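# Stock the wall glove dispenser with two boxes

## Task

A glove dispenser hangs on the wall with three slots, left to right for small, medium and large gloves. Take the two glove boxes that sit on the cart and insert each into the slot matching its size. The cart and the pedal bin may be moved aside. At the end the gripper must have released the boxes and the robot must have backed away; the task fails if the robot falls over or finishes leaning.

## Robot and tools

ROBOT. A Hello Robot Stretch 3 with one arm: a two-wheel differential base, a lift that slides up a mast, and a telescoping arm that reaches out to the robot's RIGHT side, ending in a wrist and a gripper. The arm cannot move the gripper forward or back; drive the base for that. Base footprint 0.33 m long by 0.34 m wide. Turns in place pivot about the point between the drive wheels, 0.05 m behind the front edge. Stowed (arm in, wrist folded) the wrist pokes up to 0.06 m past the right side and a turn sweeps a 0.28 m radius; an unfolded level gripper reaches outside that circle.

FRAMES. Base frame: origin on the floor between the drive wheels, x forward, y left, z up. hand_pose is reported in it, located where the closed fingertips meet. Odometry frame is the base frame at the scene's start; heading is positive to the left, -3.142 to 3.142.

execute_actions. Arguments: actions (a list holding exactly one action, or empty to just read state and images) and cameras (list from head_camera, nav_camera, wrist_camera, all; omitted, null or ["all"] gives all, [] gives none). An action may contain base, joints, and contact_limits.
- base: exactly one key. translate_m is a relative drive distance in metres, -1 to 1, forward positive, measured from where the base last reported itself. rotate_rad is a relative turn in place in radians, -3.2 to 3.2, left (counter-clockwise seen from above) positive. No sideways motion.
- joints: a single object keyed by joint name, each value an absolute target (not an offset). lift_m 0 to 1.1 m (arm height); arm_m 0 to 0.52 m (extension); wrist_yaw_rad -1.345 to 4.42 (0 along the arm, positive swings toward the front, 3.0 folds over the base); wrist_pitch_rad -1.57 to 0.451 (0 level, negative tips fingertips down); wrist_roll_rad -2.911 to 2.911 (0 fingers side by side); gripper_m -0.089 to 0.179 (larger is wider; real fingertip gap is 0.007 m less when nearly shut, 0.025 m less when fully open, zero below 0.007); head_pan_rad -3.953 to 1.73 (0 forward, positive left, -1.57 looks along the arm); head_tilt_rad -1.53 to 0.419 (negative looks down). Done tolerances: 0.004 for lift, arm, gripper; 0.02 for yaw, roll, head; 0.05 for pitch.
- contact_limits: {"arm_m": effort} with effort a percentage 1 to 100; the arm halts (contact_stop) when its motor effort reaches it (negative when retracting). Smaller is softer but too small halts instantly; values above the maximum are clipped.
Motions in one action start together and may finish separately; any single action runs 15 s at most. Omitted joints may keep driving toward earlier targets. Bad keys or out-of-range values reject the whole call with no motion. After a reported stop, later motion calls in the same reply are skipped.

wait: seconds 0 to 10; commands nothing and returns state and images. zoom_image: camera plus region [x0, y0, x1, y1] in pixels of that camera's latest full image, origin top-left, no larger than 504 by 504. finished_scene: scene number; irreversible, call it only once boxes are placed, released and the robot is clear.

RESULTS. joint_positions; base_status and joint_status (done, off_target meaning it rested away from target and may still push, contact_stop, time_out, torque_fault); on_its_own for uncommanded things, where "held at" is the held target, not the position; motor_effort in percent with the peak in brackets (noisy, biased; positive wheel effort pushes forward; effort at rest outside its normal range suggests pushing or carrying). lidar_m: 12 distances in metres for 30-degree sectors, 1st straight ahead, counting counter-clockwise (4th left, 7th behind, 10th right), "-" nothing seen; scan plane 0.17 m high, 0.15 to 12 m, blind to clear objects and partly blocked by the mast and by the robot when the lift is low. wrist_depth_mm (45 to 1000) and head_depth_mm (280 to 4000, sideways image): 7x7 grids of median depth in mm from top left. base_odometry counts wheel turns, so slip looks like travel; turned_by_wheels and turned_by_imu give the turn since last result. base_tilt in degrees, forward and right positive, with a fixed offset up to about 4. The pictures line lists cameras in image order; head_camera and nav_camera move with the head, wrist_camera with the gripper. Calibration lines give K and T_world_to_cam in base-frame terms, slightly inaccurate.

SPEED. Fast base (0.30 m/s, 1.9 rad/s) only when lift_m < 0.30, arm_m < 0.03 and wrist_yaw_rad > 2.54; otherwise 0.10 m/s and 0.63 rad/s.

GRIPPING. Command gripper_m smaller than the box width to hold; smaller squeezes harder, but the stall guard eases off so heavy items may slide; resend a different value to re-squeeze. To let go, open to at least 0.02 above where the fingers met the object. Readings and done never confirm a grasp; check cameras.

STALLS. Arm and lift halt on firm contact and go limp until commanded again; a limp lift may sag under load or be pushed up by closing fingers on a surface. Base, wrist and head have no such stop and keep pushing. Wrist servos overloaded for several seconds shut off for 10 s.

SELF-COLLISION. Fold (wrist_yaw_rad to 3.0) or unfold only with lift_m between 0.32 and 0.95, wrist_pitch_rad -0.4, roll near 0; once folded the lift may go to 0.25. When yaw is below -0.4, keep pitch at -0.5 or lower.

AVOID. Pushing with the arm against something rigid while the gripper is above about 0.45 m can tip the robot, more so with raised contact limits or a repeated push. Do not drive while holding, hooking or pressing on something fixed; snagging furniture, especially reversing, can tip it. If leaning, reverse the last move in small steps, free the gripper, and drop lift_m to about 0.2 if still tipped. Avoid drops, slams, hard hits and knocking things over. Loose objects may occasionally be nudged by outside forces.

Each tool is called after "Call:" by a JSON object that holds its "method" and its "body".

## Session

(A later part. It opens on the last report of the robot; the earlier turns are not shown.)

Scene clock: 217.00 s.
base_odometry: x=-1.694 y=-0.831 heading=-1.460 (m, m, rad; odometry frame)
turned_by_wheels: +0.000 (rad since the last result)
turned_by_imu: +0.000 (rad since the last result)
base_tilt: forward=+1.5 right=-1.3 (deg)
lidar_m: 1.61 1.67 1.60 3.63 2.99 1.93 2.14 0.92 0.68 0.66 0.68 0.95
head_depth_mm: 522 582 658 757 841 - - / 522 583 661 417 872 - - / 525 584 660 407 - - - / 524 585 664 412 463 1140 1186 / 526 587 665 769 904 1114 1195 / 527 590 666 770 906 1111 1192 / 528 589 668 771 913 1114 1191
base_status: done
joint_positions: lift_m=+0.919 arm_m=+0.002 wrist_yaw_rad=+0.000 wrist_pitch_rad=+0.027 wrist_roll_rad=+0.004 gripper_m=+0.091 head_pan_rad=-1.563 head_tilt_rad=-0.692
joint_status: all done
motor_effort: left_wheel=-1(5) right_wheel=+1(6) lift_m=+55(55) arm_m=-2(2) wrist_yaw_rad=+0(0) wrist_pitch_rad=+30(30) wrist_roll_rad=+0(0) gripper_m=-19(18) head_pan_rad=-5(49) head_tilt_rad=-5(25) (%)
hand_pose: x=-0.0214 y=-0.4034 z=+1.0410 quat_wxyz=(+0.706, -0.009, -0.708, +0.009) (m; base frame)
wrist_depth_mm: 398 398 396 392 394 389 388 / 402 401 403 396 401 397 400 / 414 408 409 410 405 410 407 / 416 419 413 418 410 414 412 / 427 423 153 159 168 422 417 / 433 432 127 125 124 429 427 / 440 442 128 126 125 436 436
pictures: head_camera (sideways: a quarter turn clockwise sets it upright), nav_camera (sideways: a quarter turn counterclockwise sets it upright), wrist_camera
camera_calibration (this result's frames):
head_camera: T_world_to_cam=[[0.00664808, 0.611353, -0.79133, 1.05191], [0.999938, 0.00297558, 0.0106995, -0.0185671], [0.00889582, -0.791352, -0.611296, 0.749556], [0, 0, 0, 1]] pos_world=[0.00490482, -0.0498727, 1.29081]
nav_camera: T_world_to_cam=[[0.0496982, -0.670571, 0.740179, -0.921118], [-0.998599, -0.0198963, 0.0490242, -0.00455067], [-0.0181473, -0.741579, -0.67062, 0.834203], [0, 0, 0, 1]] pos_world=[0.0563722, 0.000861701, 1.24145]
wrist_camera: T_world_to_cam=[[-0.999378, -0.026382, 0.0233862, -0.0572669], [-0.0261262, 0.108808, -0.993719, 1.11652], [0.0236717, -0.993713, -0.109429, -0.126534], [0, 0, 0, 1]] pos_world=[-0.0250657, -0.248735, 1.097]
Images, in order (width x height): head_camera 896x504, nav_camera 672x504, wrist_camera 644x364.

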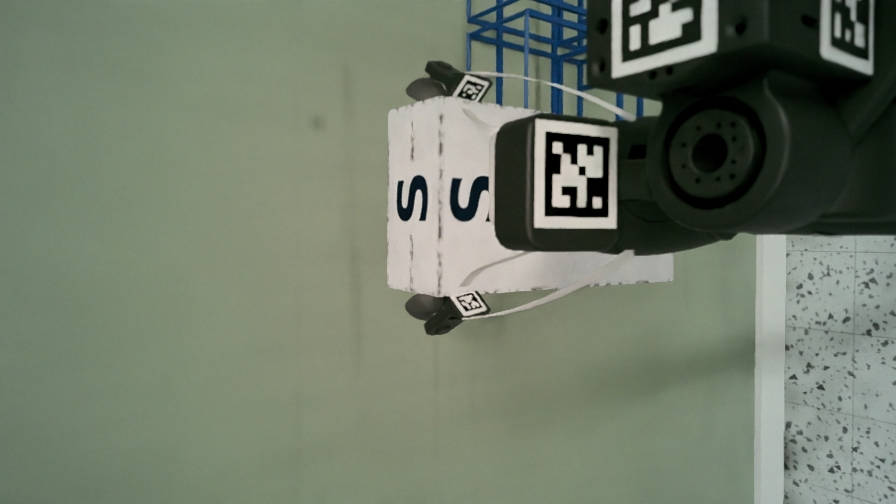

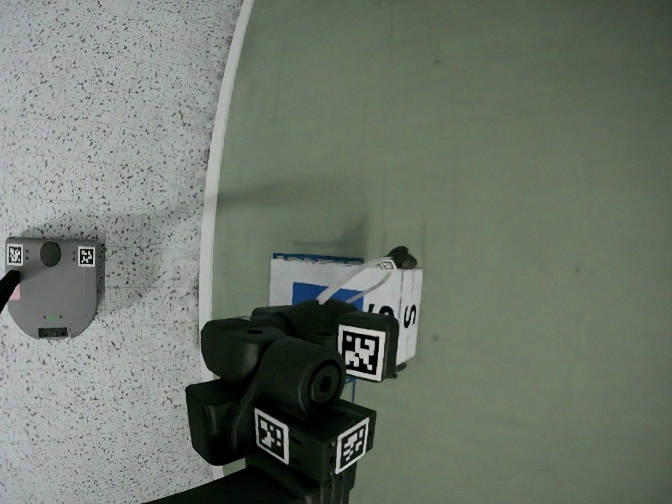

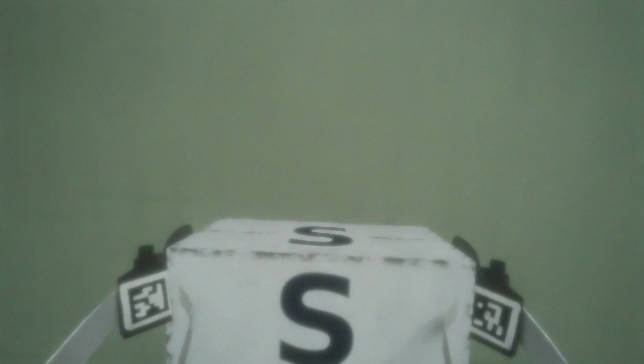

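Call:
{"method": "execute_actions", "body": {"actions": [{"joints": {"lift_m": 0.935, "arm_m": 0.20, "head_tilt_rad": -0.75}}], "cameras": ["head_camera", "wrist_camera"]}}

Scene clock: 228.13 s.
base_odometry: x=-1.694 y=-0.831 heading=-1.460 (m, m, rad; odometry frame)
turned_by_wheels: +0.000 (rad since the last result)
turned_by_imu: +0.000 (rad since the last result)
base_tilt: forward=+1.6 right=-1.2 (deg)
lidar_m: 1.61 1.68 1.60 3.63 3.01 1.93 2.15 0.92 0.68 0.66 0.68 0.94
head_depth_mm: 524 590 - 820 894 1183 1160 / 525 592 - - 951 1193 1160 / 526 581 - 832 906 1197 1161 / 527 582 573 769 929 1214 1164 / 529 597 681 796 961 1209 1164 / 531 598 683 801 960 1211 1169 / 531 599 683 801 966 1217 1169
base_status: not commanded
joint_positions: lift_m=+0.934 arm_m=+0.200 wrist_yaw_rad=+0.000 wrist_pitch_rad=+0.027 wrist_roll_rad=+0.004 gripper_m=+0.091 head_pan_rad=-1.563 head_tilt_rad=-0.741
joint_status: all done
motor_effort: left_wheel=-1(1) right_wheel=+1(1) lift_m=+56(58) arm_m=+4(5) wrist_yaw_rad=-1(0) wrist_pitch_rad=+30(30) wrist_roll_rad=+0(0) gripper_m=-19(18) head_pan_rad=-4(4) head_tilt_rad=-5(14) (%)
hand_pose: x=-0.0214 y=-0.6015 z=+1.0560 quat_wxyz=(+0.706, -0.009, -0.708, +0.009) (m; base frame)
wrist_depth_mm: 208 206 207 207 206 205 205 / 212 211 211 210 210 209 208 / 215 215 214 213 214 212 212 / 220 219 218 218 217 216 216 / 224 224 153 159 168 220 219 / 227 226 126 125 124 223 224 / 231 232 127 126 125 227 228
pictures: head_camera (sideways: a quarter turn clockwise sets it upright), wrist_camera
camera_calibration (this result's frames):
head_camera: T_world_to_cam=[[0.006451, 0.649662, -0.760195, 1.01133], [0.999943, 0.00229491, 0.0104467, -0.0182374], [0.00853142, -0.760219, -0.64961, 0.799399], [0, 0, 0, 1]] pos_world=[0.00489224, -0.0492633, 1.2883]
wrist_camera: T_world_to_cam=[[-0.999378, -0.0263789, 0.0233871, -0.0628435], [-0.0261258, 0.108768, -0.993724, 1.15296], [0.0236696, -0.993717, -0.10939, -0.321787], [0, 0, 0, 1]] pos_world=[-0.0250659, -0.446828, 1.11199]
Images, in order (width x height): head_camera 896x504, wrist_camera 644x364.

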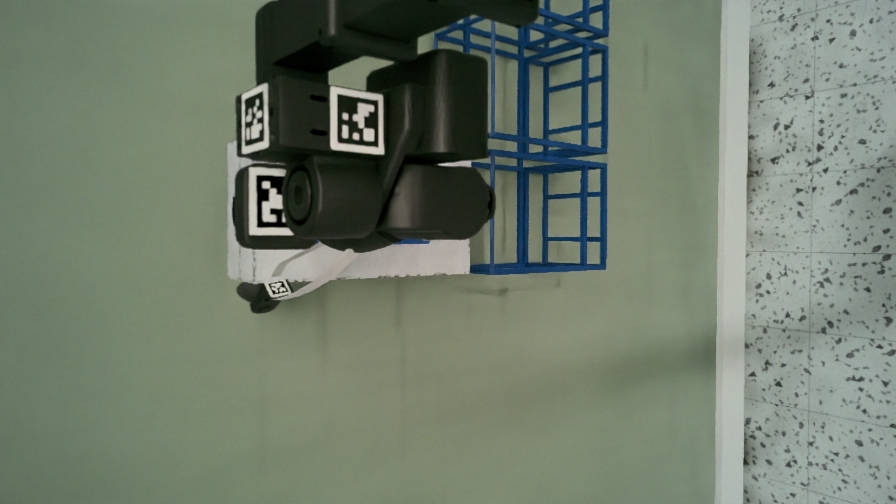

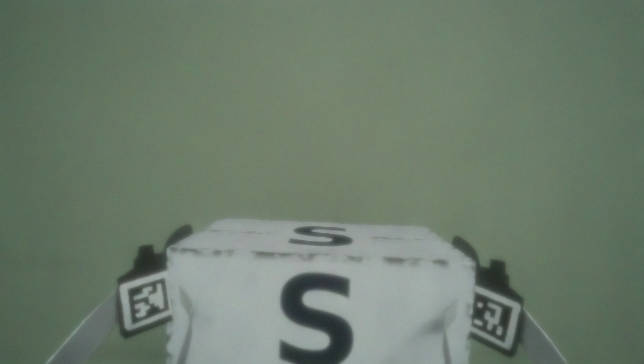

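Call:
{"method": "execute_actions", "body": {"actions": [{"joints": {"arm_m": 0.217, "lift_m": 0.925}}], "cameras": ["head_camera"]}}

Call:
{"method": "zoom_image", "body": {"camera": "head_camera", "region": [400, 110, 640, 300]}}

Scene clock: 245.07 s.
base_odometry: x=-1.694 y=-0.831 heading=-1.460 (m, m, rad; odometry frame)
turned_by_wheels: +0.000 (rad since the last result)
turned_by_imu: +0.000 (rad since the last result)
base_tilt: forward=+1.4 right=-1.2 (deg)
lidar_m: 1.61 1.68 1.60 3.63 3.00 1.93 2.15 0.92 0.68 0.66 0.68 0.94
head_depth_mm: 526 591 - 820 917 1189 1161 / 528 592 - 828 951 1198 1162 / 526 582 - 832 903 1199 1159 / 528 584 602 808 934 1203 1167 / 530 597 684 799 962 1206 1164 / 531 596 684 802 964 1218 1167 / 530 599 686 803 970 1218 1171
base_status: not commanded
joint_positions: lift_m=+0.925 arm_m=+0.217 wrist_yaw_rad=+0.000 wrist_pitch_rad=+0.027 wrist_roll_rad=+0.004 gripper_m=+0.091 head_pan_rad=-1.563 head_tilt_rad=-0.741
joint_status: all done
motor_effort: left_wheel=-1(1) right_wheel=+1(2) lift_m=+33(53) arm_m=+4(5) wrist_yaw_rad=+0(0) wrist_pitch_rad=+30(30) wrist_roll_rad=+0(0) gripper_m=-18(18) head_pan_rad=-4(4) head_tilt_rad=-5(5) (%)
hand_pose: x=-0.0214 y=-0.6185 z=+1.0468 quat_wxyz=(+0.706, -0.009, -0.708, +0.009) (m; base frame)
wrist_depth_mm: 192 191 190 190 189 189 188 / 195 194 194 193 193 193 193 / 199 198 197 197 196 197 196 / 202 201 201 201 200 200 199 / 207 204 152 159 168 204 202 / 209 207 126 125 124 206 207 / 213 214 128 126 125 210 210
pictures: head_camera (sideways: a quarter turn clockwise sets it upright)
camera_calibration (this result's frames):
head_camera: T_world_to_cam=[[0.00645092, 0.649662, -0.760195, 1.01133], [0.999943, 0.00229502, 0.0104467, -0.0182374], [0.00853151, -0.760219, -0.64961, 0.799399], [0, 0, 0, 1]] pos_world=[0.00489225, -0.0492633, 1.2883]
Images, in order (width x height): head_camera 896x504.

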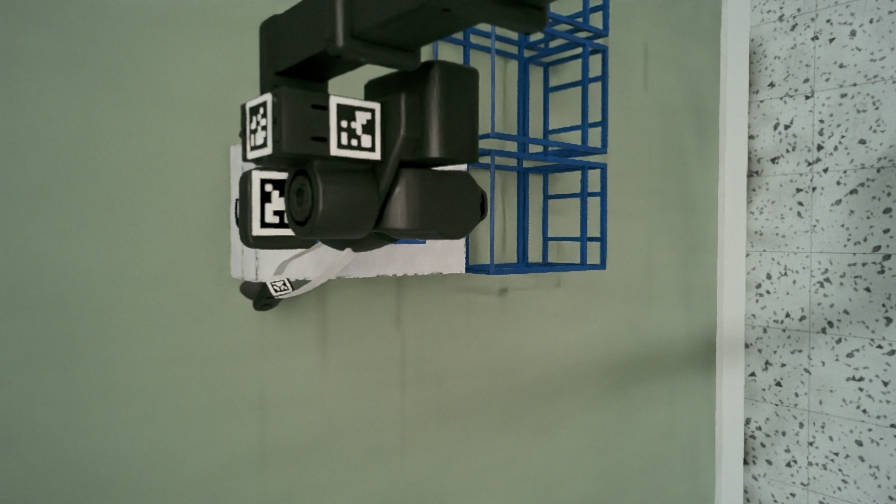

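Region (400, 110, 640, 300) of head_camera's 896x504 image, scaled by 2.100, with more detail than that image has; it fills the top 399 rows of this view, and the rest is white.

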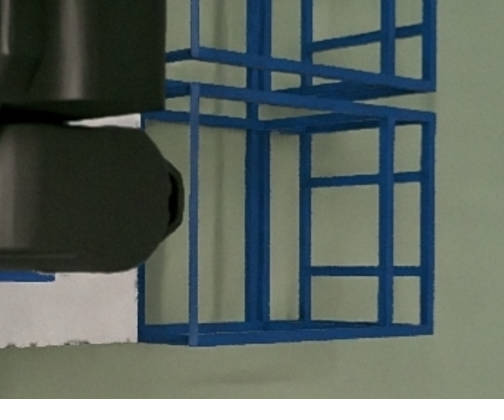

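Call:
{"method": "execute_actions", "body": {"actions": [{"base": {"translate_m": -0.007}}], "cameras": ["head_camera"]}}

Call:
{"method": "zoom_image", "body": {"camera": "head_camera", "region": [400, 110, 640, 300]}}

Scene clock: 262.53 s.
base_odometry: x=-1.694 y=-0.824 heading=-1.460 (m, m, rad; odometry frame)
turned_by_wheels: +0.000 (rad since the last result)
turned_by_imu: +0.000 (rad since the last result)
base_tilt: forward=+1.5 right=-1.2 (deg)
lidar_m: 1.62 1.69 1.60 3.62 2.99 1.92 2.14 0.92 0.68 0.66 0.68 0.94
head_depth_mm: 524 590 - 828 919 1189 1160 / 528 590 - 843 953 1193 1163 / 528 585 - 855 951 1197 1166 / 528 583 602 802 956 1198 1164 / 530 596 685 799 963 1206 1163 / 531 599 684 798 968 1213 1170 / 532 598 683 800 969 1219 1171
base_status: done
joint_positions: lift_m=+0.925 arm_m=+0.217 wrist_yaw_rad=+0.000 wrist_pitch_rad=+0.027 wrist_roll_rad=+0.004 gripper_m=+0.091 head_pan_rad=-1.563 head_tilt_rad=-0.741
joint_status: not commanded
motor_effort: left_wheel=-1(5) right_wheel=+1(2) lift_m=+33(33) arm_m=+4(5) wrist_yaw_rad=-1(0) wrist_pitch_rad=+30(30) wrist_roll_rad=+0(0) gripper_m=-18(18) head_pan_rad=-4(4) head_tilt_rad=-5(5) (%)
hand_pose: x=-0.0214 y=-0.6185 z=+1.0468 quat_wxyz=(+0.706, -0.009, -0.708, +0.009) (m; base frame)
wrist_depth_mm: 191 191 191 190 189 189 189 / 194 194 194 193 193 192 192 / 198 198 197 196 196 195 194 / 202 201 201 200 200 200 199 / 205 205 153 159 168 204 204 / 209 207 126 125 124 205 206 / 213 213 127 126 126 210 210
pictures: head_camera (sideways: a quarter turn clockwise sets it upright)
camera_calibration (this result's frames):
head_camera: T_world_to_cam=[[0.00645092, 0.649662, -0.760195, 1.01133], [0.999943, 0.00229502, 0.0104467, -0.0182374], [0.00853151, -0.760219, -0.64961, 0.799399], [0, 0, 0, 1]] pos_world=[0.00489225, -0.0492633, 1.2883]
Images, in order (width x height): head_camera 896x504.

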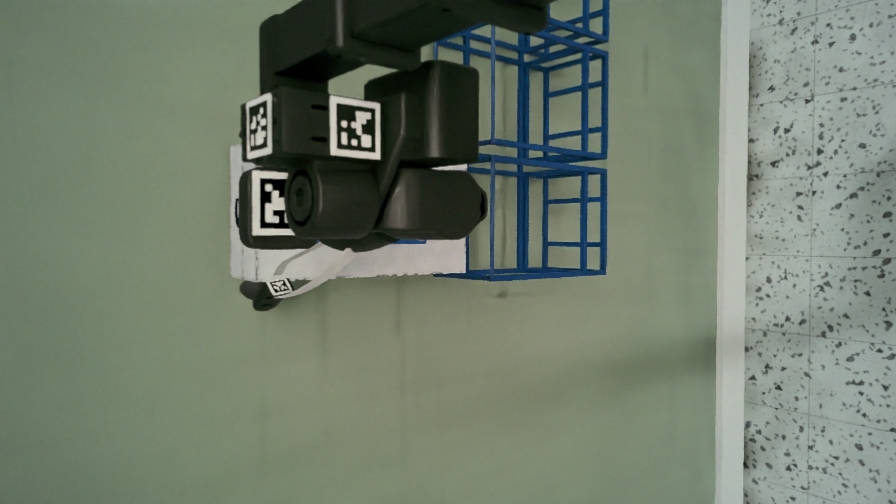

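Region (400, 110, 640, 300) of head_camera's 896x504 image, scaled by 2.100, with more detail than that image has; it fills the top 399 rows of this view, and the rest is white.

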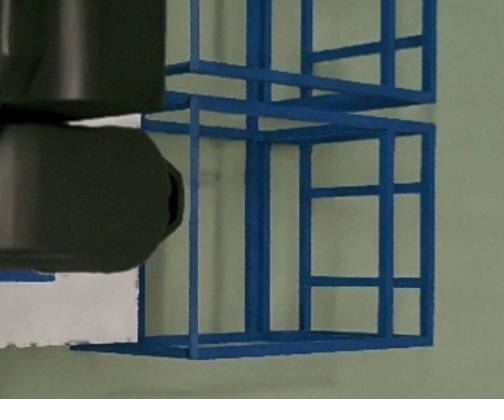

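Call:
{"method": "execute_actions", "body": {"actions": [{"joints": {"lift_m": 0.885}}], "cameras": ["head_camera"]}}

Call:
{"method": "zoom_image", "body": {"camera": "head_camera", "region": [400, 110, 640, 300]}}

Scene clock: 271.90 s.
base_odometry: x=-1.694 y=-0.824 heading=-1.460 (m, m, rad; odometry frame)
turned_by_wheels: +0.000 (rad since the last result)
turned_by_imu: +0.000 (rad since the last result)
base_tilt: forward=+1.5 right=-1.3 (deg)
lidar_m: 1.61 1.68 1.60 3.63 2.99 1.93 2.14 0.92 0.68 0.66 0.68 0.94
head_depth_mm: 525 591 661 - 995 1193 1158 / 526 591 651 - 965 1182 1165 / 528 592 600 - 954 1197 1169 / 529 593 615 715 965 1204 1164 / 529 595 682 799 961 1208 1166 / 530 595 684 801 970 1207 1175 / 531 600 684 798 965 1217 1169
base_status: not commanded
joint_positions: lift_m=+0.885 arm_m=+0.217 wrist_yaw_rad=+0.002 wrist_pitch_rad=+0.029 wrist_roll_rad=+0.005 gripper_m=+0.091 head_pan_rad=-1.563 head_tilt_rad=-0.741
joint_status: all done
motor_effort: left_wheel=-1(1) right_wheel=+1(2) lift_m=+33(34) arm_m=+4(5) wrist_yaw_rad=-2(2) wrist_pitch_rad=+30(29) wrist_roll_rad=+0(0) gripper_m=-18(19) head_pan_rad=-4(4) head_tilt_rad=-5(5) (%)
hand_pose: x=-0.0210 y=-0.6186 z=+1.0071 quat_wxyz=(+0.706, -0.009, -0.708, +0.010) (m; base frame)
wrist_depth_mm: 191 191 191 190 190 189 189 / 196 194 193 194 193 192 191 / 199 198 197 197 197 195 195 / 202 202 201 201 200 199 198 / 206 205 153 159 169 203 202 / 210 208 126 125 124 206 206 / 213 214 127 126 125 209 209
pictures: head_camera (sideways: a quarter turn clockwise sets it upright)
camera_calibration (this result's frames):
head_camera: T_world_to_cam=[[0.00645092, 0.649663, -0.760195, 1.01133], [0.999943, 0.00229502, 0.0104467, -0.0182374], [0.00853151, -0.760219, -0.649611, 0.799399], [0, 0, 0, 1]] pos_world=[0.00489225, -0.0492633, 1.2883]
Images, in order (width x height): head_camera 896x504.

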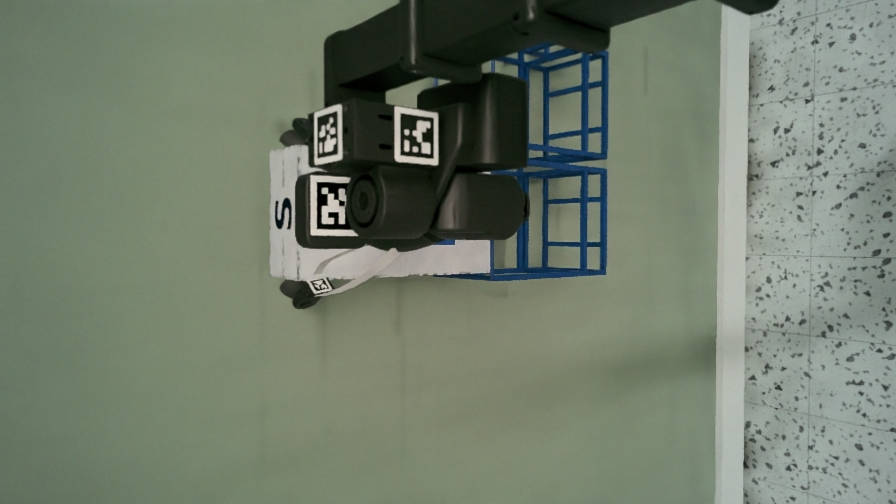

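Region (400, 110, 640, 300) of head_camera's 896x504 image, scaled by 2.100, with more detail than that image has; it fills the top 399 rows of this view, and the rest is white.

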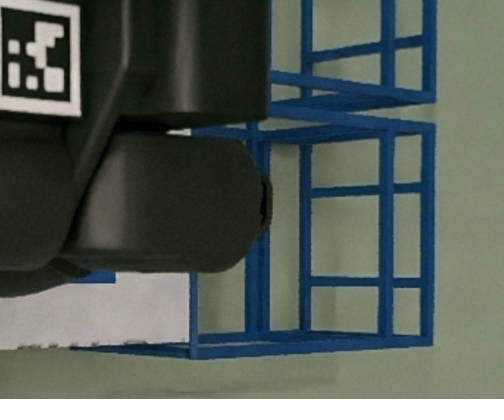

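Call:
{"method": "execute_actions", "body": {"actions": [{"joints": {"lift_m": 0.855}}], "cameras": ["head_camera"]}}

Call:
{"method": "zoom_image", "body": {"camera": "head_camera", "region": [400, 110, 640, 300]}}

Scene clock: 280.23 s.
base_odometry: x=-1.694 y=-0.824 heading=-1.460 (m, m, rad; odometry frame)
turned_by_wheels: +0.000 (rad since the last result)
turned_by_imu: +0.000 (rad since the last result)
base_tilt: forward=+1.5 right=-1.3 (deg)
lidar_m: 1.62 1.69 1.60 3.64 2.99 1.92 2.14 0.92 0.68 0.66 0.68 0.94
head_depth_mm: 524 590 677 - - 1219 1166 / 526 592 664 - 985 1194 1165 / 527 593 639 - 982 1195 1163 / 529 593 641 720 955 1206 1170 / 530 595 682 797 965 1210 1166 / 532 596 685 799 960 1216 1165 / 532 599 686 804 971 1219 1168
base_status: not commanded
joint_positions: lift_m=+0.855 arm_m=+0.217 wrist_yaw_rad=+0.002 wrist_pitch_rad=+0.029 wrist_roll_rad=+0.005 gripper_m=+0.091 head_pan_rad=-1.563 head_tilt_rad=-0.741
joint_status: all done
motor_effort: left_wheel=-1(1) right_wheel=+0(0) lift_m=+32(34) arm_m=+4(4) wrist_yaw_rad=-2(1) wrist_pitch_rad=+29(29) wrist_roll_rad=+0(0) gripper_m=-18(17) head_pan_rad=-4(3) head_tilt_rad=-5(5) (%)
hand_pose: x=-0.0210 y=-0.6186 z=+0.9771 quat_wxyz=(+0.706, -0.009, -0.708, +0.010) (m; base frame)
wrist_depth_mm: 192 191 191 190 189 189 188 / 195 194 194 193 193 192 192 / 198 197 197 196 196 196 195 / 202 202 201 201 200 199 198 / 205 205 152 159 168 202 202 / 210 208 126 125 124 205 206 / 213 214 127 126 125 209 210
pictures: head_camera (sideways: a quarter turn clockwise sets it upright)
camera_calibration (this result's frames):
head_camera: T_world_to_cam=[[0.00645092, 0.649662, -0.760195, 1.01133], [0.999943, 0.00229502, 0.0104467, -0.0182374], [0.00853151, -0.760219, -0.64961, 0.799399], [0, 0, 0, 1]] pos_world=[0.00489225, -0.0492633, 1.2883]
Images, in order (width x height): head_camera 896x504.

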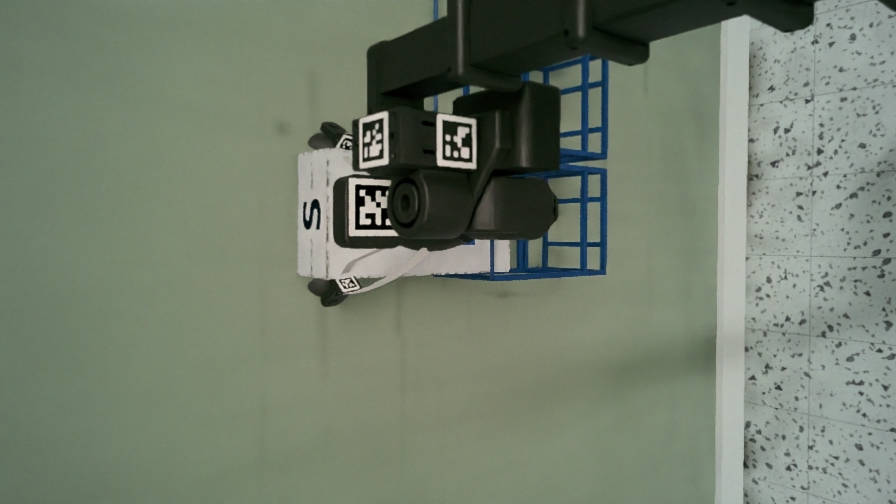

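Region (400, 110, 640, 300) of head_camera's 896x504 image, scaled by 2.100, with more detail than that image has; it fills the top 399 rows of this view, and the rest is white.

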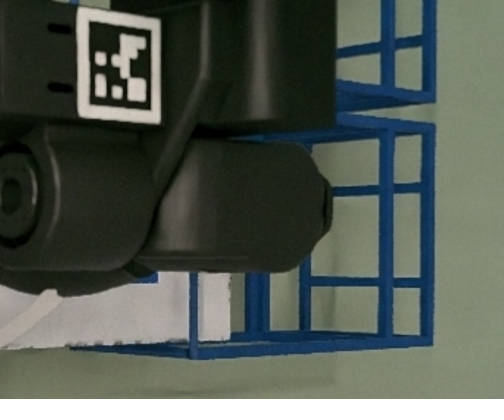

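The box is inside the slot. Retract slightly and lower most of the way.

Call:
{"method": "execute_actions", "body": {"actions": [{"joints": {"lift_m": 0.73, "arm_m": 0.213}, "base": {"translate_m": 0.002}}], "cameras": ["head_camera", "wrist_camera"]}}

Scene clock: 286.93 s.
base_odometry: x=-1.694 y=-0.826 heading=-1.460 (m, m, rad; odometry frame)
turned_by_wheels: +0.000 (rad since the last result)
turned_by_imu: +0.000 (rad since the last result)
base_tilt: forward=+1.5 right=-1.2 (deg)
lidar_m: 1.62 1.68 1.60 3.62 2.99 1.93 2.14 0.92 0.68 0.66 0.68 0.94
head_depth_mm: 525 591 675 771 883 1105 - / 526 592 678 791 - 1227 1159 / 529 592 679 705 - 1229 1163 / 529 595 680 706 934 1204 1167 / 529 598 682 801 962 1212 1165 / 530 596 681 800 964 1213 1165 / 533 598 687 802 970 1220 1168
base_status: done
joint_positions: lift_m=+0.730 arm_m=+0.213 wrist_yaw_rad=+0.001 wrist_pitch_rad=+0.029 wrist_roll_rad=+0.005 gripper_m=+0.091 head_pan_rad=-1.563 head_tilt_rad=-0.741
joint_status: all done
motor_effort: left_wheel=-1(3) right_wheel=+1(5) lift_m=+33(31) arm_m=-3(4) wrist_yaw_rad=-1(2) wrist_pitch_rad=+29(29) wrist_roll_rad=+0(0) gripper_m=-17(18) head_pan_rad=-4(5) head_tilt_rad=-5(5) (%)
hand_pose: x=-0.0213 y=-0.6150 z=+0.8521 quat_wxyz=(+0.706, -0.010, -0.708, +0.010) (m; base frame)
wrist_depth_mm: 195 195 194 194 193 192 192 / 198 198 197 197 196 196 195 / 202 202 201 200 199 199 199 / 205 205 205 204 203 202 203 / 209 208 153 159 168 206 206 / 213 212 126 124 124 209 209 / 217 217 128 126 125 211 213
pictures: head_camera (sideways: a quarter turn clockwise sets it upright), wrist_camera
camera_calibration (this result's frames):
head_camera: T_world_to_cam=[[0.00645099, 0.649664, -0.760194, 1.01133], [0.999943, 0.00229488, 0.0104467, -0.0182374], [0.00853141, -0.760218, -0.649612, 0.799401], [0, 0, 0, 1]] pos_world=[0.00489224, -0.0492633, 1.2883]
wrist_camera: T_world_to_cam=[[-0.999378, -0.0268511, 0.0228559, -0.0581427], [-0.0256091, 0.107123, -0.993916, 0.951004], [0.0242393, -0.993883, -0.107744, -0.359013], [0, 0, 0, 1]] pos_world=[-0.02505, -0.460253, 0.907866]
Images, in order (width x height): head_camera 896x504, wrist_camera 644x364.

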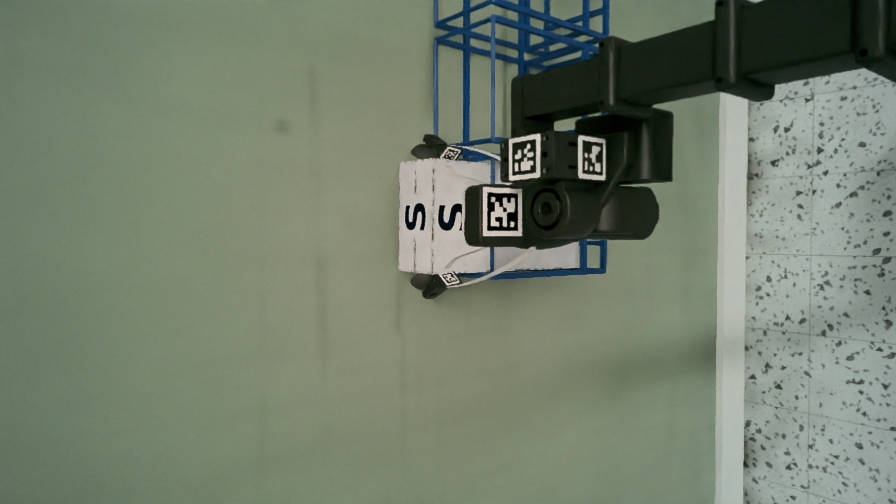

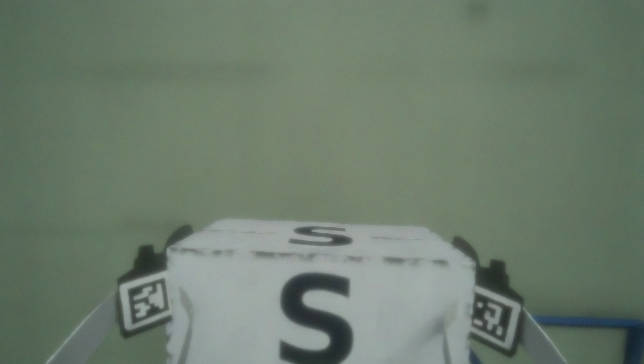

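Call:
{"method": "execute_actions", "body": {"actions": [{"joints": {"lift_m": 0.703}}], "cameras": ["head_camera"]}}

Scene clock: 293.43 s.
base_odometry: x=-1.694 y=-0.826 heading=-1.460 (m, m, rad; odometry frame)
turned_by_wheels: +0.000 (rad since the last result)
turned_by_imu: +0.000 (rad since the last result)
base_tilt: forward=+1.5 right=-1.2 (deg)
lidar_m: 1.61 1.68 1.60 3.64 3.00 1.93 2.14 0.92 0.68 0.66 0.68 0.94
head_depth_mm: 525 590 676 772 893 1142 - / 527 591 676 793 - 1243 1160 / 528 592 679 723 - 1225 1165 / 529 594 681 731 948 1199 1159 / 529 597 682 796 962 1208 1166 / 529 597 684 801 966 1210 1168 / 532 599 686 803 966 1214 1163
base_status: not commanded
joint_positions: lift_m=+0.703 arm_m=+0.213 wrist_yaw_rad=+0.001 wrist_pitch_rad=+0.031 wrist_roll_rad=+0.005 gripper_m=+0.091 head_pan_rad=-1.563 head_tilt_rad=-0.741
joint_status: all done
motor_effort: left_wheel=-1(1) right_wheel=+1(2) lift_m=+32(32) arm_m=-3(3) wrist_yaw_rad=-1(1) wrist_pitch_rad=+29(29) wrist_roll_rad=+0(0) gripper_m=-18(18) head_pan_rad=-4(4) head_tilt_rad=-5(5) (%)
hand_pose: x=-0.0213 y=-0.6151 z=+0.8258 quat_wxyz=(+0.706, -0.010, -0.708, +0.011) (m; base frame)
wrist_depth_mm: 195 195 194 193 194 193 192 / 198 198 198 196 197 196 196 / 201 200 201 200 200 199 199 / 206 205 204 204 203 203 203 / 209 208 153 159 168 206 206 / 214 212 126 125 124 208 209 / 217 217 128 126 126 168 212
pictures: head_camera (sideways: a quarter turn clockwise sets it upright)
camera_calibration (this result's frames):
head_camera: T_world_to_cam=[[0.00645091, 0.649664, -0.760194, 1.01133], [0.999943, 0.002295, 0.0104467, -0.0182374], [0.0085315, -0.760218, -0.649612, 0.799401], [0, 0, 0, 1]] pos_world=[0.00489225, -0.0492633, 1.2883]
Images, in order (width x height): head_camera 896x504.

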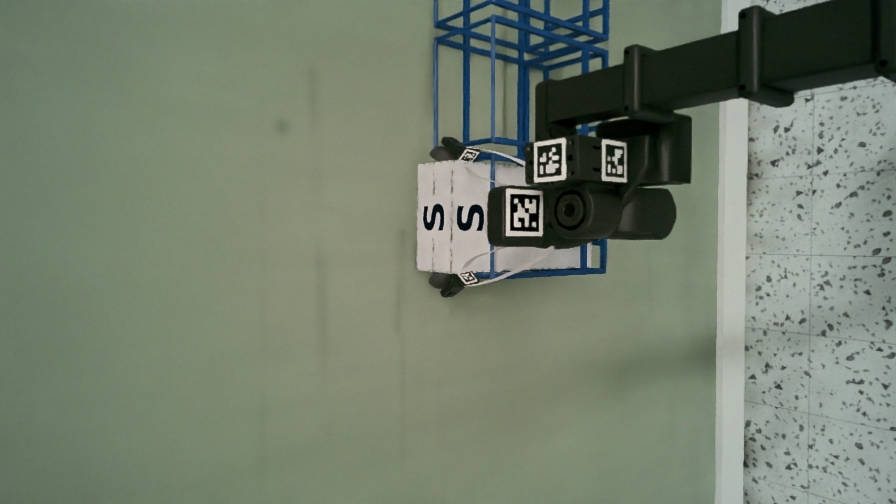

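Call:
{"method": "execute_actions", "body": {"actions": [{"joints": {"lift_m": 0.692}}], "cameras": ["head_camera"]}}

Scene clock: 298.00 s.
base_odometry: x=-1.694 y=-0.826 heading=-1.460 (m, m, rad; odometry frame)
turned_by_wheels: +0.000 (rad since the last result)
turned_by_imu: +0.000 (rad since the last result)
base_tilt: forward=+1.5 right=-1.2 (deg)
lidar_m: 1.61 1.68 1.60 3.62 2.99 1.93 2.14 0.92 0.68 0.66 0.68 0.94
head_depth_mm: 526 590 676 772 891 1149 - / 527 593 677 792 897 1258 1150 / 528 593 678 724 - 1225 1170 / 528 595 682 724 931 1203 1160 / 530 596 682 797 963 1210 1166 / 530 598 682 802 969 1205 1173 / 533 599 688 805 968 1215 1170
base_status: not commanded
joint_positions: lift_m=+0.692 arm_m=+0.213 wrist_yaw_rad=+0.001 wrist_pitch_rad=+0.069 wrist_roll_rad=+0.005 gripper_m=+0.091 head_pan_rad=-1.563 head_tilt_rad=-0.741
joint_status: all done
motor_effort: left_wheel=-1(1) right_wheel=+1(1) lift_m=+27(30) arm_m=+0(2) wrist_yaw_rad=-1(2) wrist_pitch_rad=+15(29) wrist_roll_rad=+0(0) gripper_m=-17(19) head_pan_rad=-4(4) head_tilt_rad=-6(5) (%)
hand_pose: x=-0.0212 y=-0.6153 z=+0.8246 quat_wxyz=(+0.705, -0.024, -0.708, +0.024) (m; base frame)
wrist_depth_mm: 201 200 200 199 199 198 198 / 203 202 202 201 202 201 200 / 205 204 205 203 202 203 202 / 207 207 206 205 206 204 204 / 209 208 153 158 168 207 206 / 211 211 126 124 123 208 209 / 213 214 127 125 125 126 210
pictures: head_camera (sideways: a quarter turn clockwise sets it upright)
camera_calibration (this result's frames):
head_camera: T_world_to_cam=[[0.00645091, 0.649664, -0.760194, 1.01133], [0.999943, 0.002295, 0.0104467, -0.0182374], [0.0085315, -0.760218, -0.649612, 0.799401], [0, 0, 0, 1]] pos_world=[0.00489225, -0.0492633, 1.2883]
Images, in order (width x height): head_camera 896x504.

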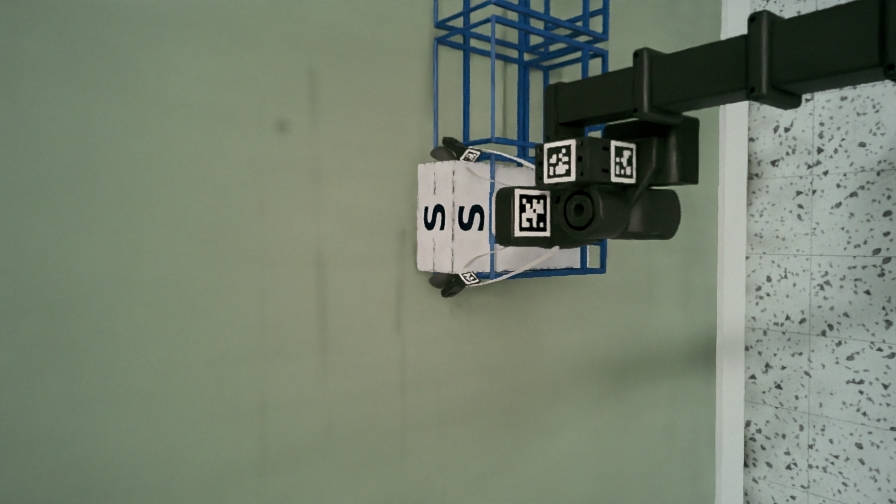

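Call:
{"method": "execute_actions", "body": {"actions": [{"joints": {"gripper_m": 0.179, "wrist_pitch_rad": 0.07}}], "cameras": ["head_camera", "wrist_camera"]}}

Scene clock: 304.53 s.
base_odometry: x=-1.694 y=-0.826 heading=-1.460 (m, m, rad; odometry frame)
turned_by_wheels: +0.000 (rad since the last result)
turned_by_imu: +0.001 (rad since the last result)
base_tilt: forward=+1.5 right=-1.2 (deg)
lidar_m: 1.61 1.68 1.60 3.62 3.00 1.93 2.14 0.92 0.68 0.66 0.68 0.94
head_depth_mm: 525 589 675 768 892 1144 - / 527 594 677 792 900 1263 1147 / 528 590 679 727 - 1228 1161 / 528 594 681 736 947 1202 1165 / 528 597 683 789 958 1216 1167 / 531 599 685 803 965 1217 1168 / 531 598 686 801 971 1219 1160
base_status: not commanded
joint_positions: lift_m=+0.692 arm_m=+0.213 wrist_yaw_rad=+0.020 wrist_pitch_rad=+0.057 wrist_roll_rad=+0.007 gripper_m=+0.179 head_pan_rad=-1.563 head_tilt_rad=-0.741
joint_status: all done
on_its_own: wrist_yaw_rad is at rest, and its effort (-17) is outside its rest range (-12 to +12)
motor_effort: left_wheel=+2(2) right_wheel=-5(6) lift_m=+27(28) arm_m=+0(0) wrist_yaw_rad=-17(17) wrist_pitch_rad=+5(15) wrist_roll_rad=-1(1) gripper_m=+6(97) head_pan_rad=-4(4) head_tilt_rad=-5(5) (%)
hand_pose: x=-0.0162 y=-0.6151 z=+0.8215 quat_wxyz=(+0.704, -0.013, -0.709, +0.027) (m; base frame)
wrist_depth_mm: 203 202 200 198 197 194 192 / 205 204 202 201 198 196 195 / 207 207 204 203 201 200 197 / 211 208 207 205 203 201 200 / 212 212 154 158 166 204 203 / 216 213 122 120 118 118 204 / 219 216 123 121 120 121 206
pictures: head_camera (sideways: a quarter turn clockwise sets it upright), wrist_camera
camera_calibration (this result's frames):
head_camera: T_world_to_cam=[[0.00645099, 0.649664, -0.760194, 1.01133], [0.999943, 0.00229488, 0.0104467, -0.0182374], [0.0085314, -0.760218, -0.649612, 0.799401], [0, 0, 0, 1]] pos_world=[0.00489224, -0.0492633, 1.2883]
wrist_camera: T_world_to_cam=[[-0.998716, -0.0458519, 0.0215318, -0.0630083], [-0.0250923, 0.0785481, -0.996594, 0.905383], [0.0440045, -0.995855, -0.0795978, -0.386536], [0, 0, 0, 1]] pos_world=[-0.0232, -0.458939, 0.872889]
Images, in order (width x height): head_camera 896x504, wrist_camera 644x364.

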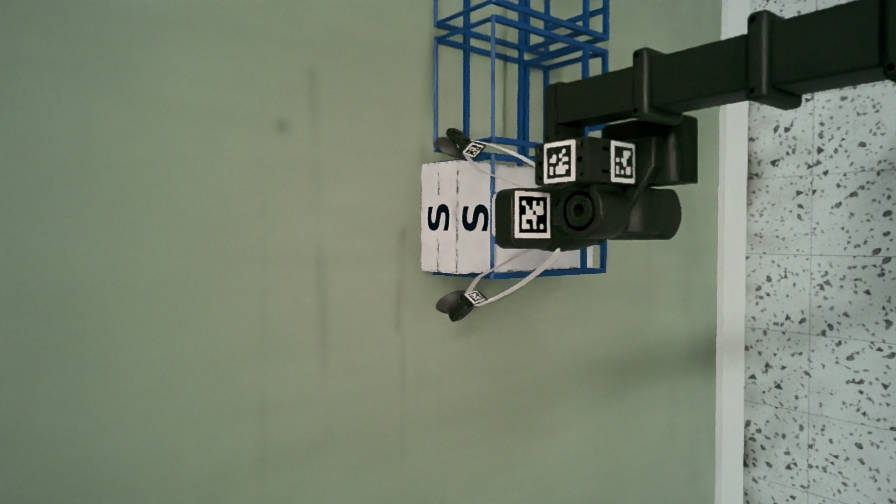

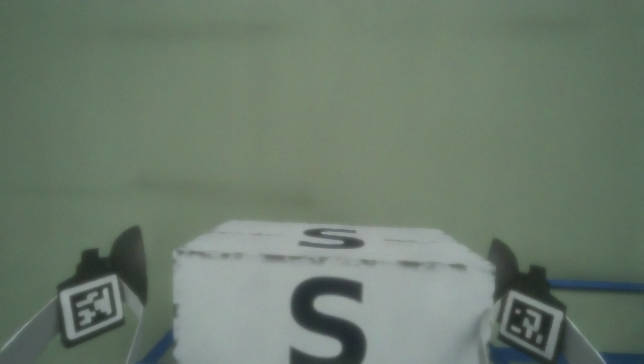

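Call:
{"method": "execute_actions", "body": {"actions": [{"joints": {"lift_m": 0.745}}], "cameras": ["head_camera"]}}

Scene clock: 308.97 s.
base_odometry: x=-1.694 y=-0.826 heading=-1.460 (m, m, rad; odometry frame)
turned_by_wheels: +0.000 (rad since the last result)
turned_by_imu: +0.000 (rad since the last result)
base_tilt: forward=+1.5 right=-1.2 (deg)
lidar_m: 1.61 1.68 1.60 3.63 2.99 1.93 2.14 0.92 0.68 0.65 0.68 0.94
head_depth_mm: 526 590 675 770 885 - - / 526 592 676 791 - 1194 1162 / 527 594 678 740 - 1199 1161 / 529 595 682 743 948 1206 1160 / 530 596 681 799 961 1209 1163 / 532 596 685 800 967 1211 1168 / 533 601 687 808 969 1221 1173
base_status: not commanded
joint_positions: lift_m=+0.745 arm_m=+0.213 wrist_yaw_rad=+0.002 wrist_pitch_rad=+0.054 wrist_roll_rad=+0.007 gripper_m=+0.179 head_pan_rad=-1.563 head_tilt_rad=-0.741
joint_status: all done
motor_effort: left_wheel=-1(3) right_wheel=+1(6) lift_m=+49(50) arm_m=+1(1) wrist_yaw_rad=-2(18) wrist_pitch_rad=+6(6) wrist_roll_rad=-1(1) gripper_m=+0(6) head_pan_rad=-4(4) head_tilt_rad=-4(5) (%)
hand_pose: x=-0.0209 y=-0.6152 z=+0.8732 quat_wxyz=(+0.705, -0.018, -0.709, +0.020) (m; base frame)
wrist_depth_mm: 198 198 198 197 197 197 196 / 202 201 200 200 199 199 198 / 203 204 203 202 202 202 201 / 207 207 205 204 204 204 203 / 208 208 209 207 207 206 206 / 211 211 211 211 210 209 208 / 216 214 153 154 167 211 212
pictures: head_camera (sideways: a quarter turn clockwise sets it upright)
camera_calibration (this result's frames):
head_camera: T_world_to_cam=[[0.00645106, 0.649664, -0.760194, 1.01133], [0.999943, 0.00229476, 0.0104467, -0.0182374], [0.00853131, -0.760218, -0.649612, 0.799401], [0, 0, 0, 1]] pos_world=[0.00489223, -0.0492633, 1.2883]
Images, in order (width x height): head_camera 896x504.

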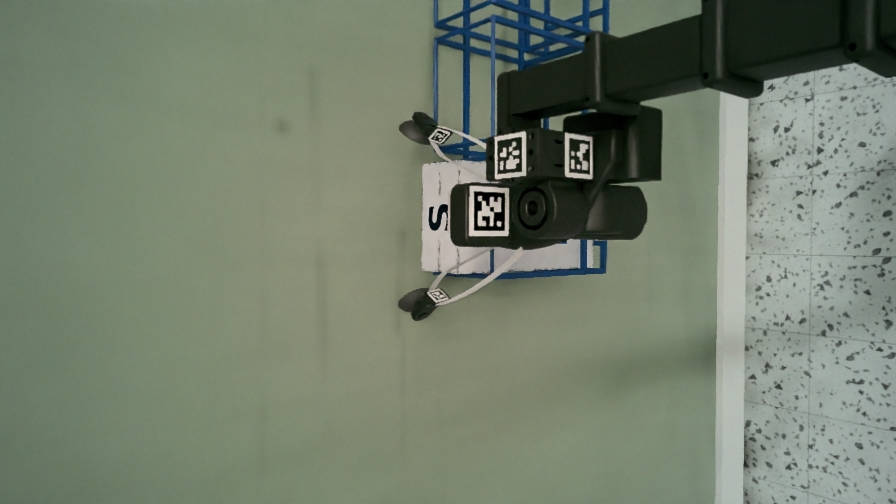

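Call:
{"method": "execute_actions", "body": {"actions": [{"base": {"rotate_rad": -0.665}, "joints": {"arm_m": 0.12, "lift_m": 0.775, "head_pan_rad": -2.8, "head_tilt_rad": -0.5}}], "cameras": ["nav_camera"]}}

Scene clock: 369.33 s.
base_odometry: x=-1.694 y=-0.826 heading=-2.125 (m, m, rad; odometry frame)
turned_by_wheels: -0.665 (rad since the last result)
turned_by_imu: -0.658 (rad since the last result)
base_tilt: forward=+1.5 right=-1.2 (deg)
lidar_m: 0.83 1.61 1.63 1.60 2.70 3.47 1.93 2.14 1.08 0.71 0.66 0.66
head_depth_mm: 2088 2283 2459 2580 2037 1599 1312 / 2026 2197 2019 2414 2041 1599 1308 / 1969 2129 2282 2480 2058 1604 1313 / 1892 2032 2234 2493 2090 1606 1312 / 1842 1983 2153 2367 2082 1614 1315 / 1790 1936 2089 2267 2097 1614 1326 / 1746 1874 2016 2196 2083 1625 1323
base_status: done
joint_positions: lift_m=+0.775 arm_m=+0.120 wrist_yaw_rad=+0.001 wrist_pitch_rad=+0.054 wrist_roll_rad=+0.007 gripper_m=+0.179 head_pan_rad=-2.793 head_tilt_rad=-0.507
joint_status: all done
motor_effort: left_wheel=+2(5) right_wheel=-3(5) lift_m=+50(53) arm_m=-2(4) wrist_yaw_rad=-1(2) wrist_pitch_rad=+6(6) wrist_roll_rad=-1(1) gripper_m=+1(1) head_pan_rad=-4(50) head_tilt_rad=+5(28) (%)
hand_pose: x=-0.0212 y=-0.5224 z=+0.9030 quat_wxyz=(+0.705, -0.018, -0.709, +0.019) (m; base frame)
wrist_depth_mm: 284 324 376 462 592 824 - / 290 328 387 472 605 866 - / 292 332 394 479 629 881 - / 294 337 399 491 643 899 - / 297 345 405 497 652 914 - / 295 361 400 506 667 860 - / 299 347 409 516 678 930 -
pictures: nav_camera (sideways: a quarter turn counterclockwise sets it upright)
camera_calibration (this result's frames):
nav_camera: T_world_to_cam=[[-0.477185, -0.220718, 0.850634, -1.0619], [-0.343855, 0.937669, 0.0504068, -0.0103566], [-0.808739, -0.268441, -0.523336, 0.647421], [0, 0, 0, 1]] pos_world=[0.0133131, -0.0508734, 1.24263]
Images, in order (width x height): nav_camera 672x504.

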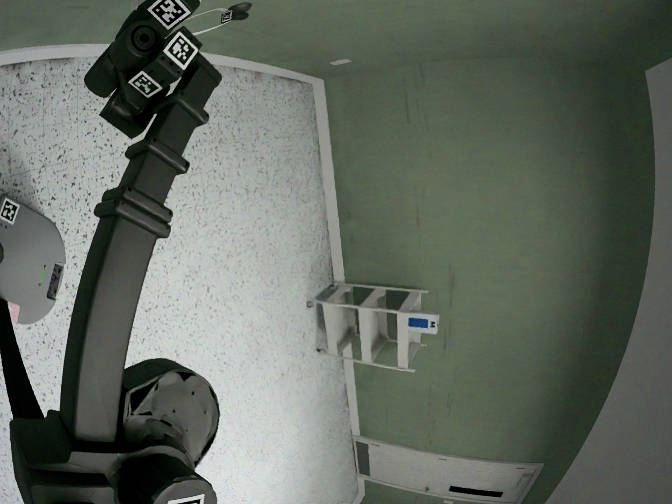

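Path is clear. Drive back.

Call:
{"method": "execute_actions", "body": {"actions": [{"base": {"translate_m": -1.0}, "joints": {"wrist_pitch_rad": 0.0, "head_pan_rad": -2.4, "head_tilt_rad": -0.5}}], "cameras": []}}

Call:
{"method": "execute_actions", "body": {"actions": [{"base": {"translate_m": -0.45}}], "cameras": ["nav_camera"]}}

Scene clock: 384.40 s.
base_odometry: x=-1.168 y=+0.024 heading=-2.125 (m, m, rad; odometry frame)
turned_by_wheels: +0.000 (rad since the last result)
turned_by_imu: -0.002 (rad since the last result)
base_tilt: forward=+1.5 right=-1.3 (deg)
lidar_m: 1.60 2.40 1.91 2.29 3.00 2.23 1.01 0.96 1.36 1.38 1.27 1.27
head_depth_mm: 1099 1193 1306 1319 1311 1340 1302 / 1109 1195 1312 1436 1594 1550 1310 / 1117 1210 1326 1453 1607 1597 1318 / 1129 1221 1332 1466 1635 1610 1301 / 1141 1242 1350 1484 1649 1612 1314 / 1143 1241 1359 1504 1673 1605 1353 / 1160 1256 1377 1535 1686 1622 -
base_status: done
joint_positions: lift_m=+0.775 arm_m=+0.120 wrist_yaw_rad=+0.001 wrist_pitch_rad=-0.015 wrist_roll_rad=+0.007 gripper_m=+0.179 head_pan_rad=-2.407 head_tilt_rad=-0.507
joint_status: all done
motor_effort: left_wheel=+2(3) right_wheel=-3(7) lift_m=+50(50) arm_m=-3(2) wrist_yaw_rad=-1(1) wrist_pitch_rad=+6(5) wrist_roll_rad=-1(1) gripper_m=+1(0) head_pan_rad=+4(34) head_tilt_rad=+4(6) (%)
hand_pose: x=-0.0212 y=-0.5211 z=+0.8854 quat_wxyz=(+0.705, +0.006, -0.709, -0.005) (m; base frame)
wrist_depth_mm: 717 809 946 - - - 818 / 725 842 972 - - - 830 / 737 836 - - - - 830 / 751 861 - - - - 849 / 765 891 - - - - 845 / 764 961 - - - - 846 / 810 946 - - - - 815
pictures: none
No camera images: the call's "cameras" was empty. Leave "cameras" out to get every camera's image.

Scene clock: 390.40 s.
base_odometry: x=-0.931 y=+0.407 heading=-2.125 (m, m, rad; odometry frame)
turned_by_wheels: +0.000 (rad since the last result)
turned_by_imu: -0.001 (rad since the last result)
base_tilt: forward=+1.5 right=-1.2 (deg)
lidar_m: 1.94 2.70 2.20 2.74 2.91 1.65 0.62 0.56 1.01 1.26 1.54 1.55
head_depth_mm: 807 867 946 1037 970 837 935 / 808 876 954 1044 721 773 932 / 813 882 962 1058 937 809 935 / 821 888 975 1069 1195 1328 1316 / 826 897 982 1079 1204 1355 1315 / 832 904 992 1090 1219 1374 1355 / 839 915 997 1107 1240 1395 -
base_status: done
joint_positions: lift_m=+0.775 arm_m=+0.120 wrist_yaw_rad=+0.001 wrist_pitch_rad=-0.015 wrist_roll_rad=+0.007 gripper_m=+0.179 head_pan_rad=-2.407 head_tilt_rad=-0.507
joint_status: not commanded
motor_effort: left_wheel=+2(2) right_wheel=-2(5) lift_m=+50(50) arm_m=-2(3) wrist_yaw_rad=-1(1) wrist_pitch_rad=+6(6) wrist_roll_rad=-1(1) gripper_m=+1(1) head_pan_rad=+4(4) head_tilt_rad=+5(5) (%)
hand_pose: x=-0.0212 y=-0.5211 z=+0.8854 quat_wxyz=(+0.705, +0.006, -0.709, -0.005) (m; base frame)
wrist_depth_mm: 894 - - - 848 669 563 / 919 - - - 879 685 565 / 937 - - - 870 685 561 / 954 - - - 885 689 577 / 962 - - - 894 692 577 / 954 - - - 908 759 572 / - - - - 927 738 552
pictures: nav_camera (sideways: a quarter turn counterclockwise sets it upright)
camera_calibration (this result's frames):
nav_camera: T_world_to_cam=[[-0.359036, -0.384076, 0.850634, -1.06262], [-0.67146, 0.739324, 0.0504068, -0.00835818], [-0.648255, -0.553069, -0.523336, 0.646442], [0, 0, 0, 1]] pos_world=[0.0319287, -0.0444186, 1.24263]
Images, in order (width x height): nav_camera 672x504.

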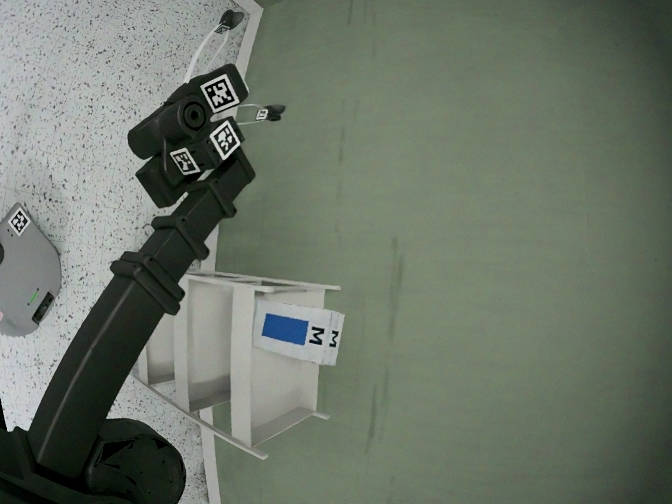

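Call:
{"method": "execute_actions", "body": {"actions": [{"base": {"rotate_rad": -0.965}, "joints": {"arm_m": 0.10, "lift_m": 0.773, "wrist_yaw_rad": -0.2, "head_pan_rad": -1.57, "head_tilt_rad": -0.75}}], "cameras": ["head_camera", "wrist_camera"]}}

Scene clock: 402.87 s.
base_odometry: x=-0.931 y=+0.407 heading=-3.090 (m, m, rad; odometry frame)
turned_by_wheels: -0.965 (rad since the last result)
turned_by_imu: -0.954 (rad since the last result)
base_tilt: forward=+1.5 right=-1.2 (deg)
lidar_m: 1.54 1.58 2.07 2.20 2.22 2.90 2.76 1.49 0.61 0.56 1.02 1.34
head_depth_mm: 839 950 1061 975 1054 - - / 833 942 1049 970 1085 - 1128 / 828 933 1028 769 - - 1140 / 825 927 1020 912 962 1270 1165 / 817 921 1056 1234 1488 1347 1168 / 813 916 1040 1214 1466 1367 1163 / 810 912 1035 1204 1440 1365 1160
base_status: done
joint_positions: lift_m=+0.773 arm_m=+0.100 wrist_yaw_rad=-0.199 wrist_pitch_rad=-0.015 wrist_roll_rad=+0.007 gripper_m=+0.179 head_pan_rad=-1.577 head_tilt_rad=-0.741
joint_status: all done
motor_effort: left_wheel=+2(5) right_wheel=-2(6) lift_m=+27(45) arm_m=-3(1) wrist_yaw_rad=-2(2) wrist_pitch_rad=+5(6) wrist_roll_rad=-1(1) gripper_m=+1(0) head_pan_rad=+3(48) head_tilt_rad=-5(27) (%)
hand_pose: x=-0.0720 y=-0.4960 z=+0.8840 quat_wxyz=(+0.701, -0.065, -0.706, -0.076) (m; base frame)
wrist_depth_mm: 519 561 599 635 682 753 822 / 537 565 605 655 696 753 855 / 552 581 631 667 717 787 859 / 554 589 616 662 752 820 893 / 575 617 305 307 753 844 940 / 571 628 313 315 584 524 977 / 592 629 320 325 452 438 -
pictures: head_camera (sideways: a quarter turn clockwise sets it upright), wrist_camera
camera_calibration (this result's frames):
head_camera: T_world_to_cam=[[0.0154706, 0.649348, -0.760334, 1.01146], [0.999878, -0.0115883, 0.0104479, -0.0182385], [-0.00202668, -0.760403, -0.649448, 0.799253], [0, 0, 0, 1]] pos_world=[0.00420827, -0.0492447, 1.28831]
wrist_camera: T_world_to_cam=[[-0.985064, 0.171064, 0.0196352, -0.00437268], [0.00675721, 0.152351, -0.988303, 0.988483], [-0.172055, -0.97341, -0.151231, -0.201569], [0, 0, 0, 1]] pos_world=[-0.0456678, -0.346058, 0.946523]
Images, in order (width x height): head_camera 896x504, wrist_camera 644x364.

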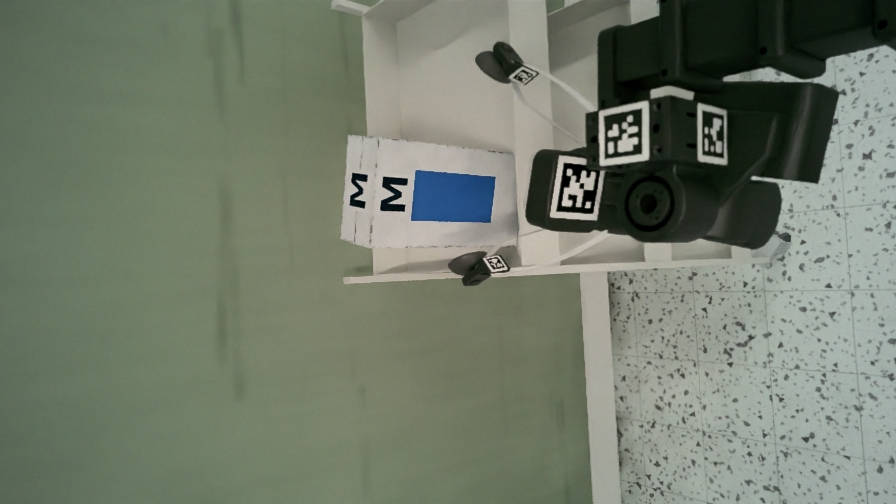

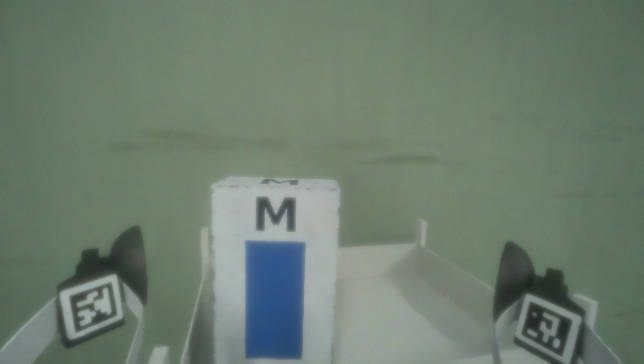

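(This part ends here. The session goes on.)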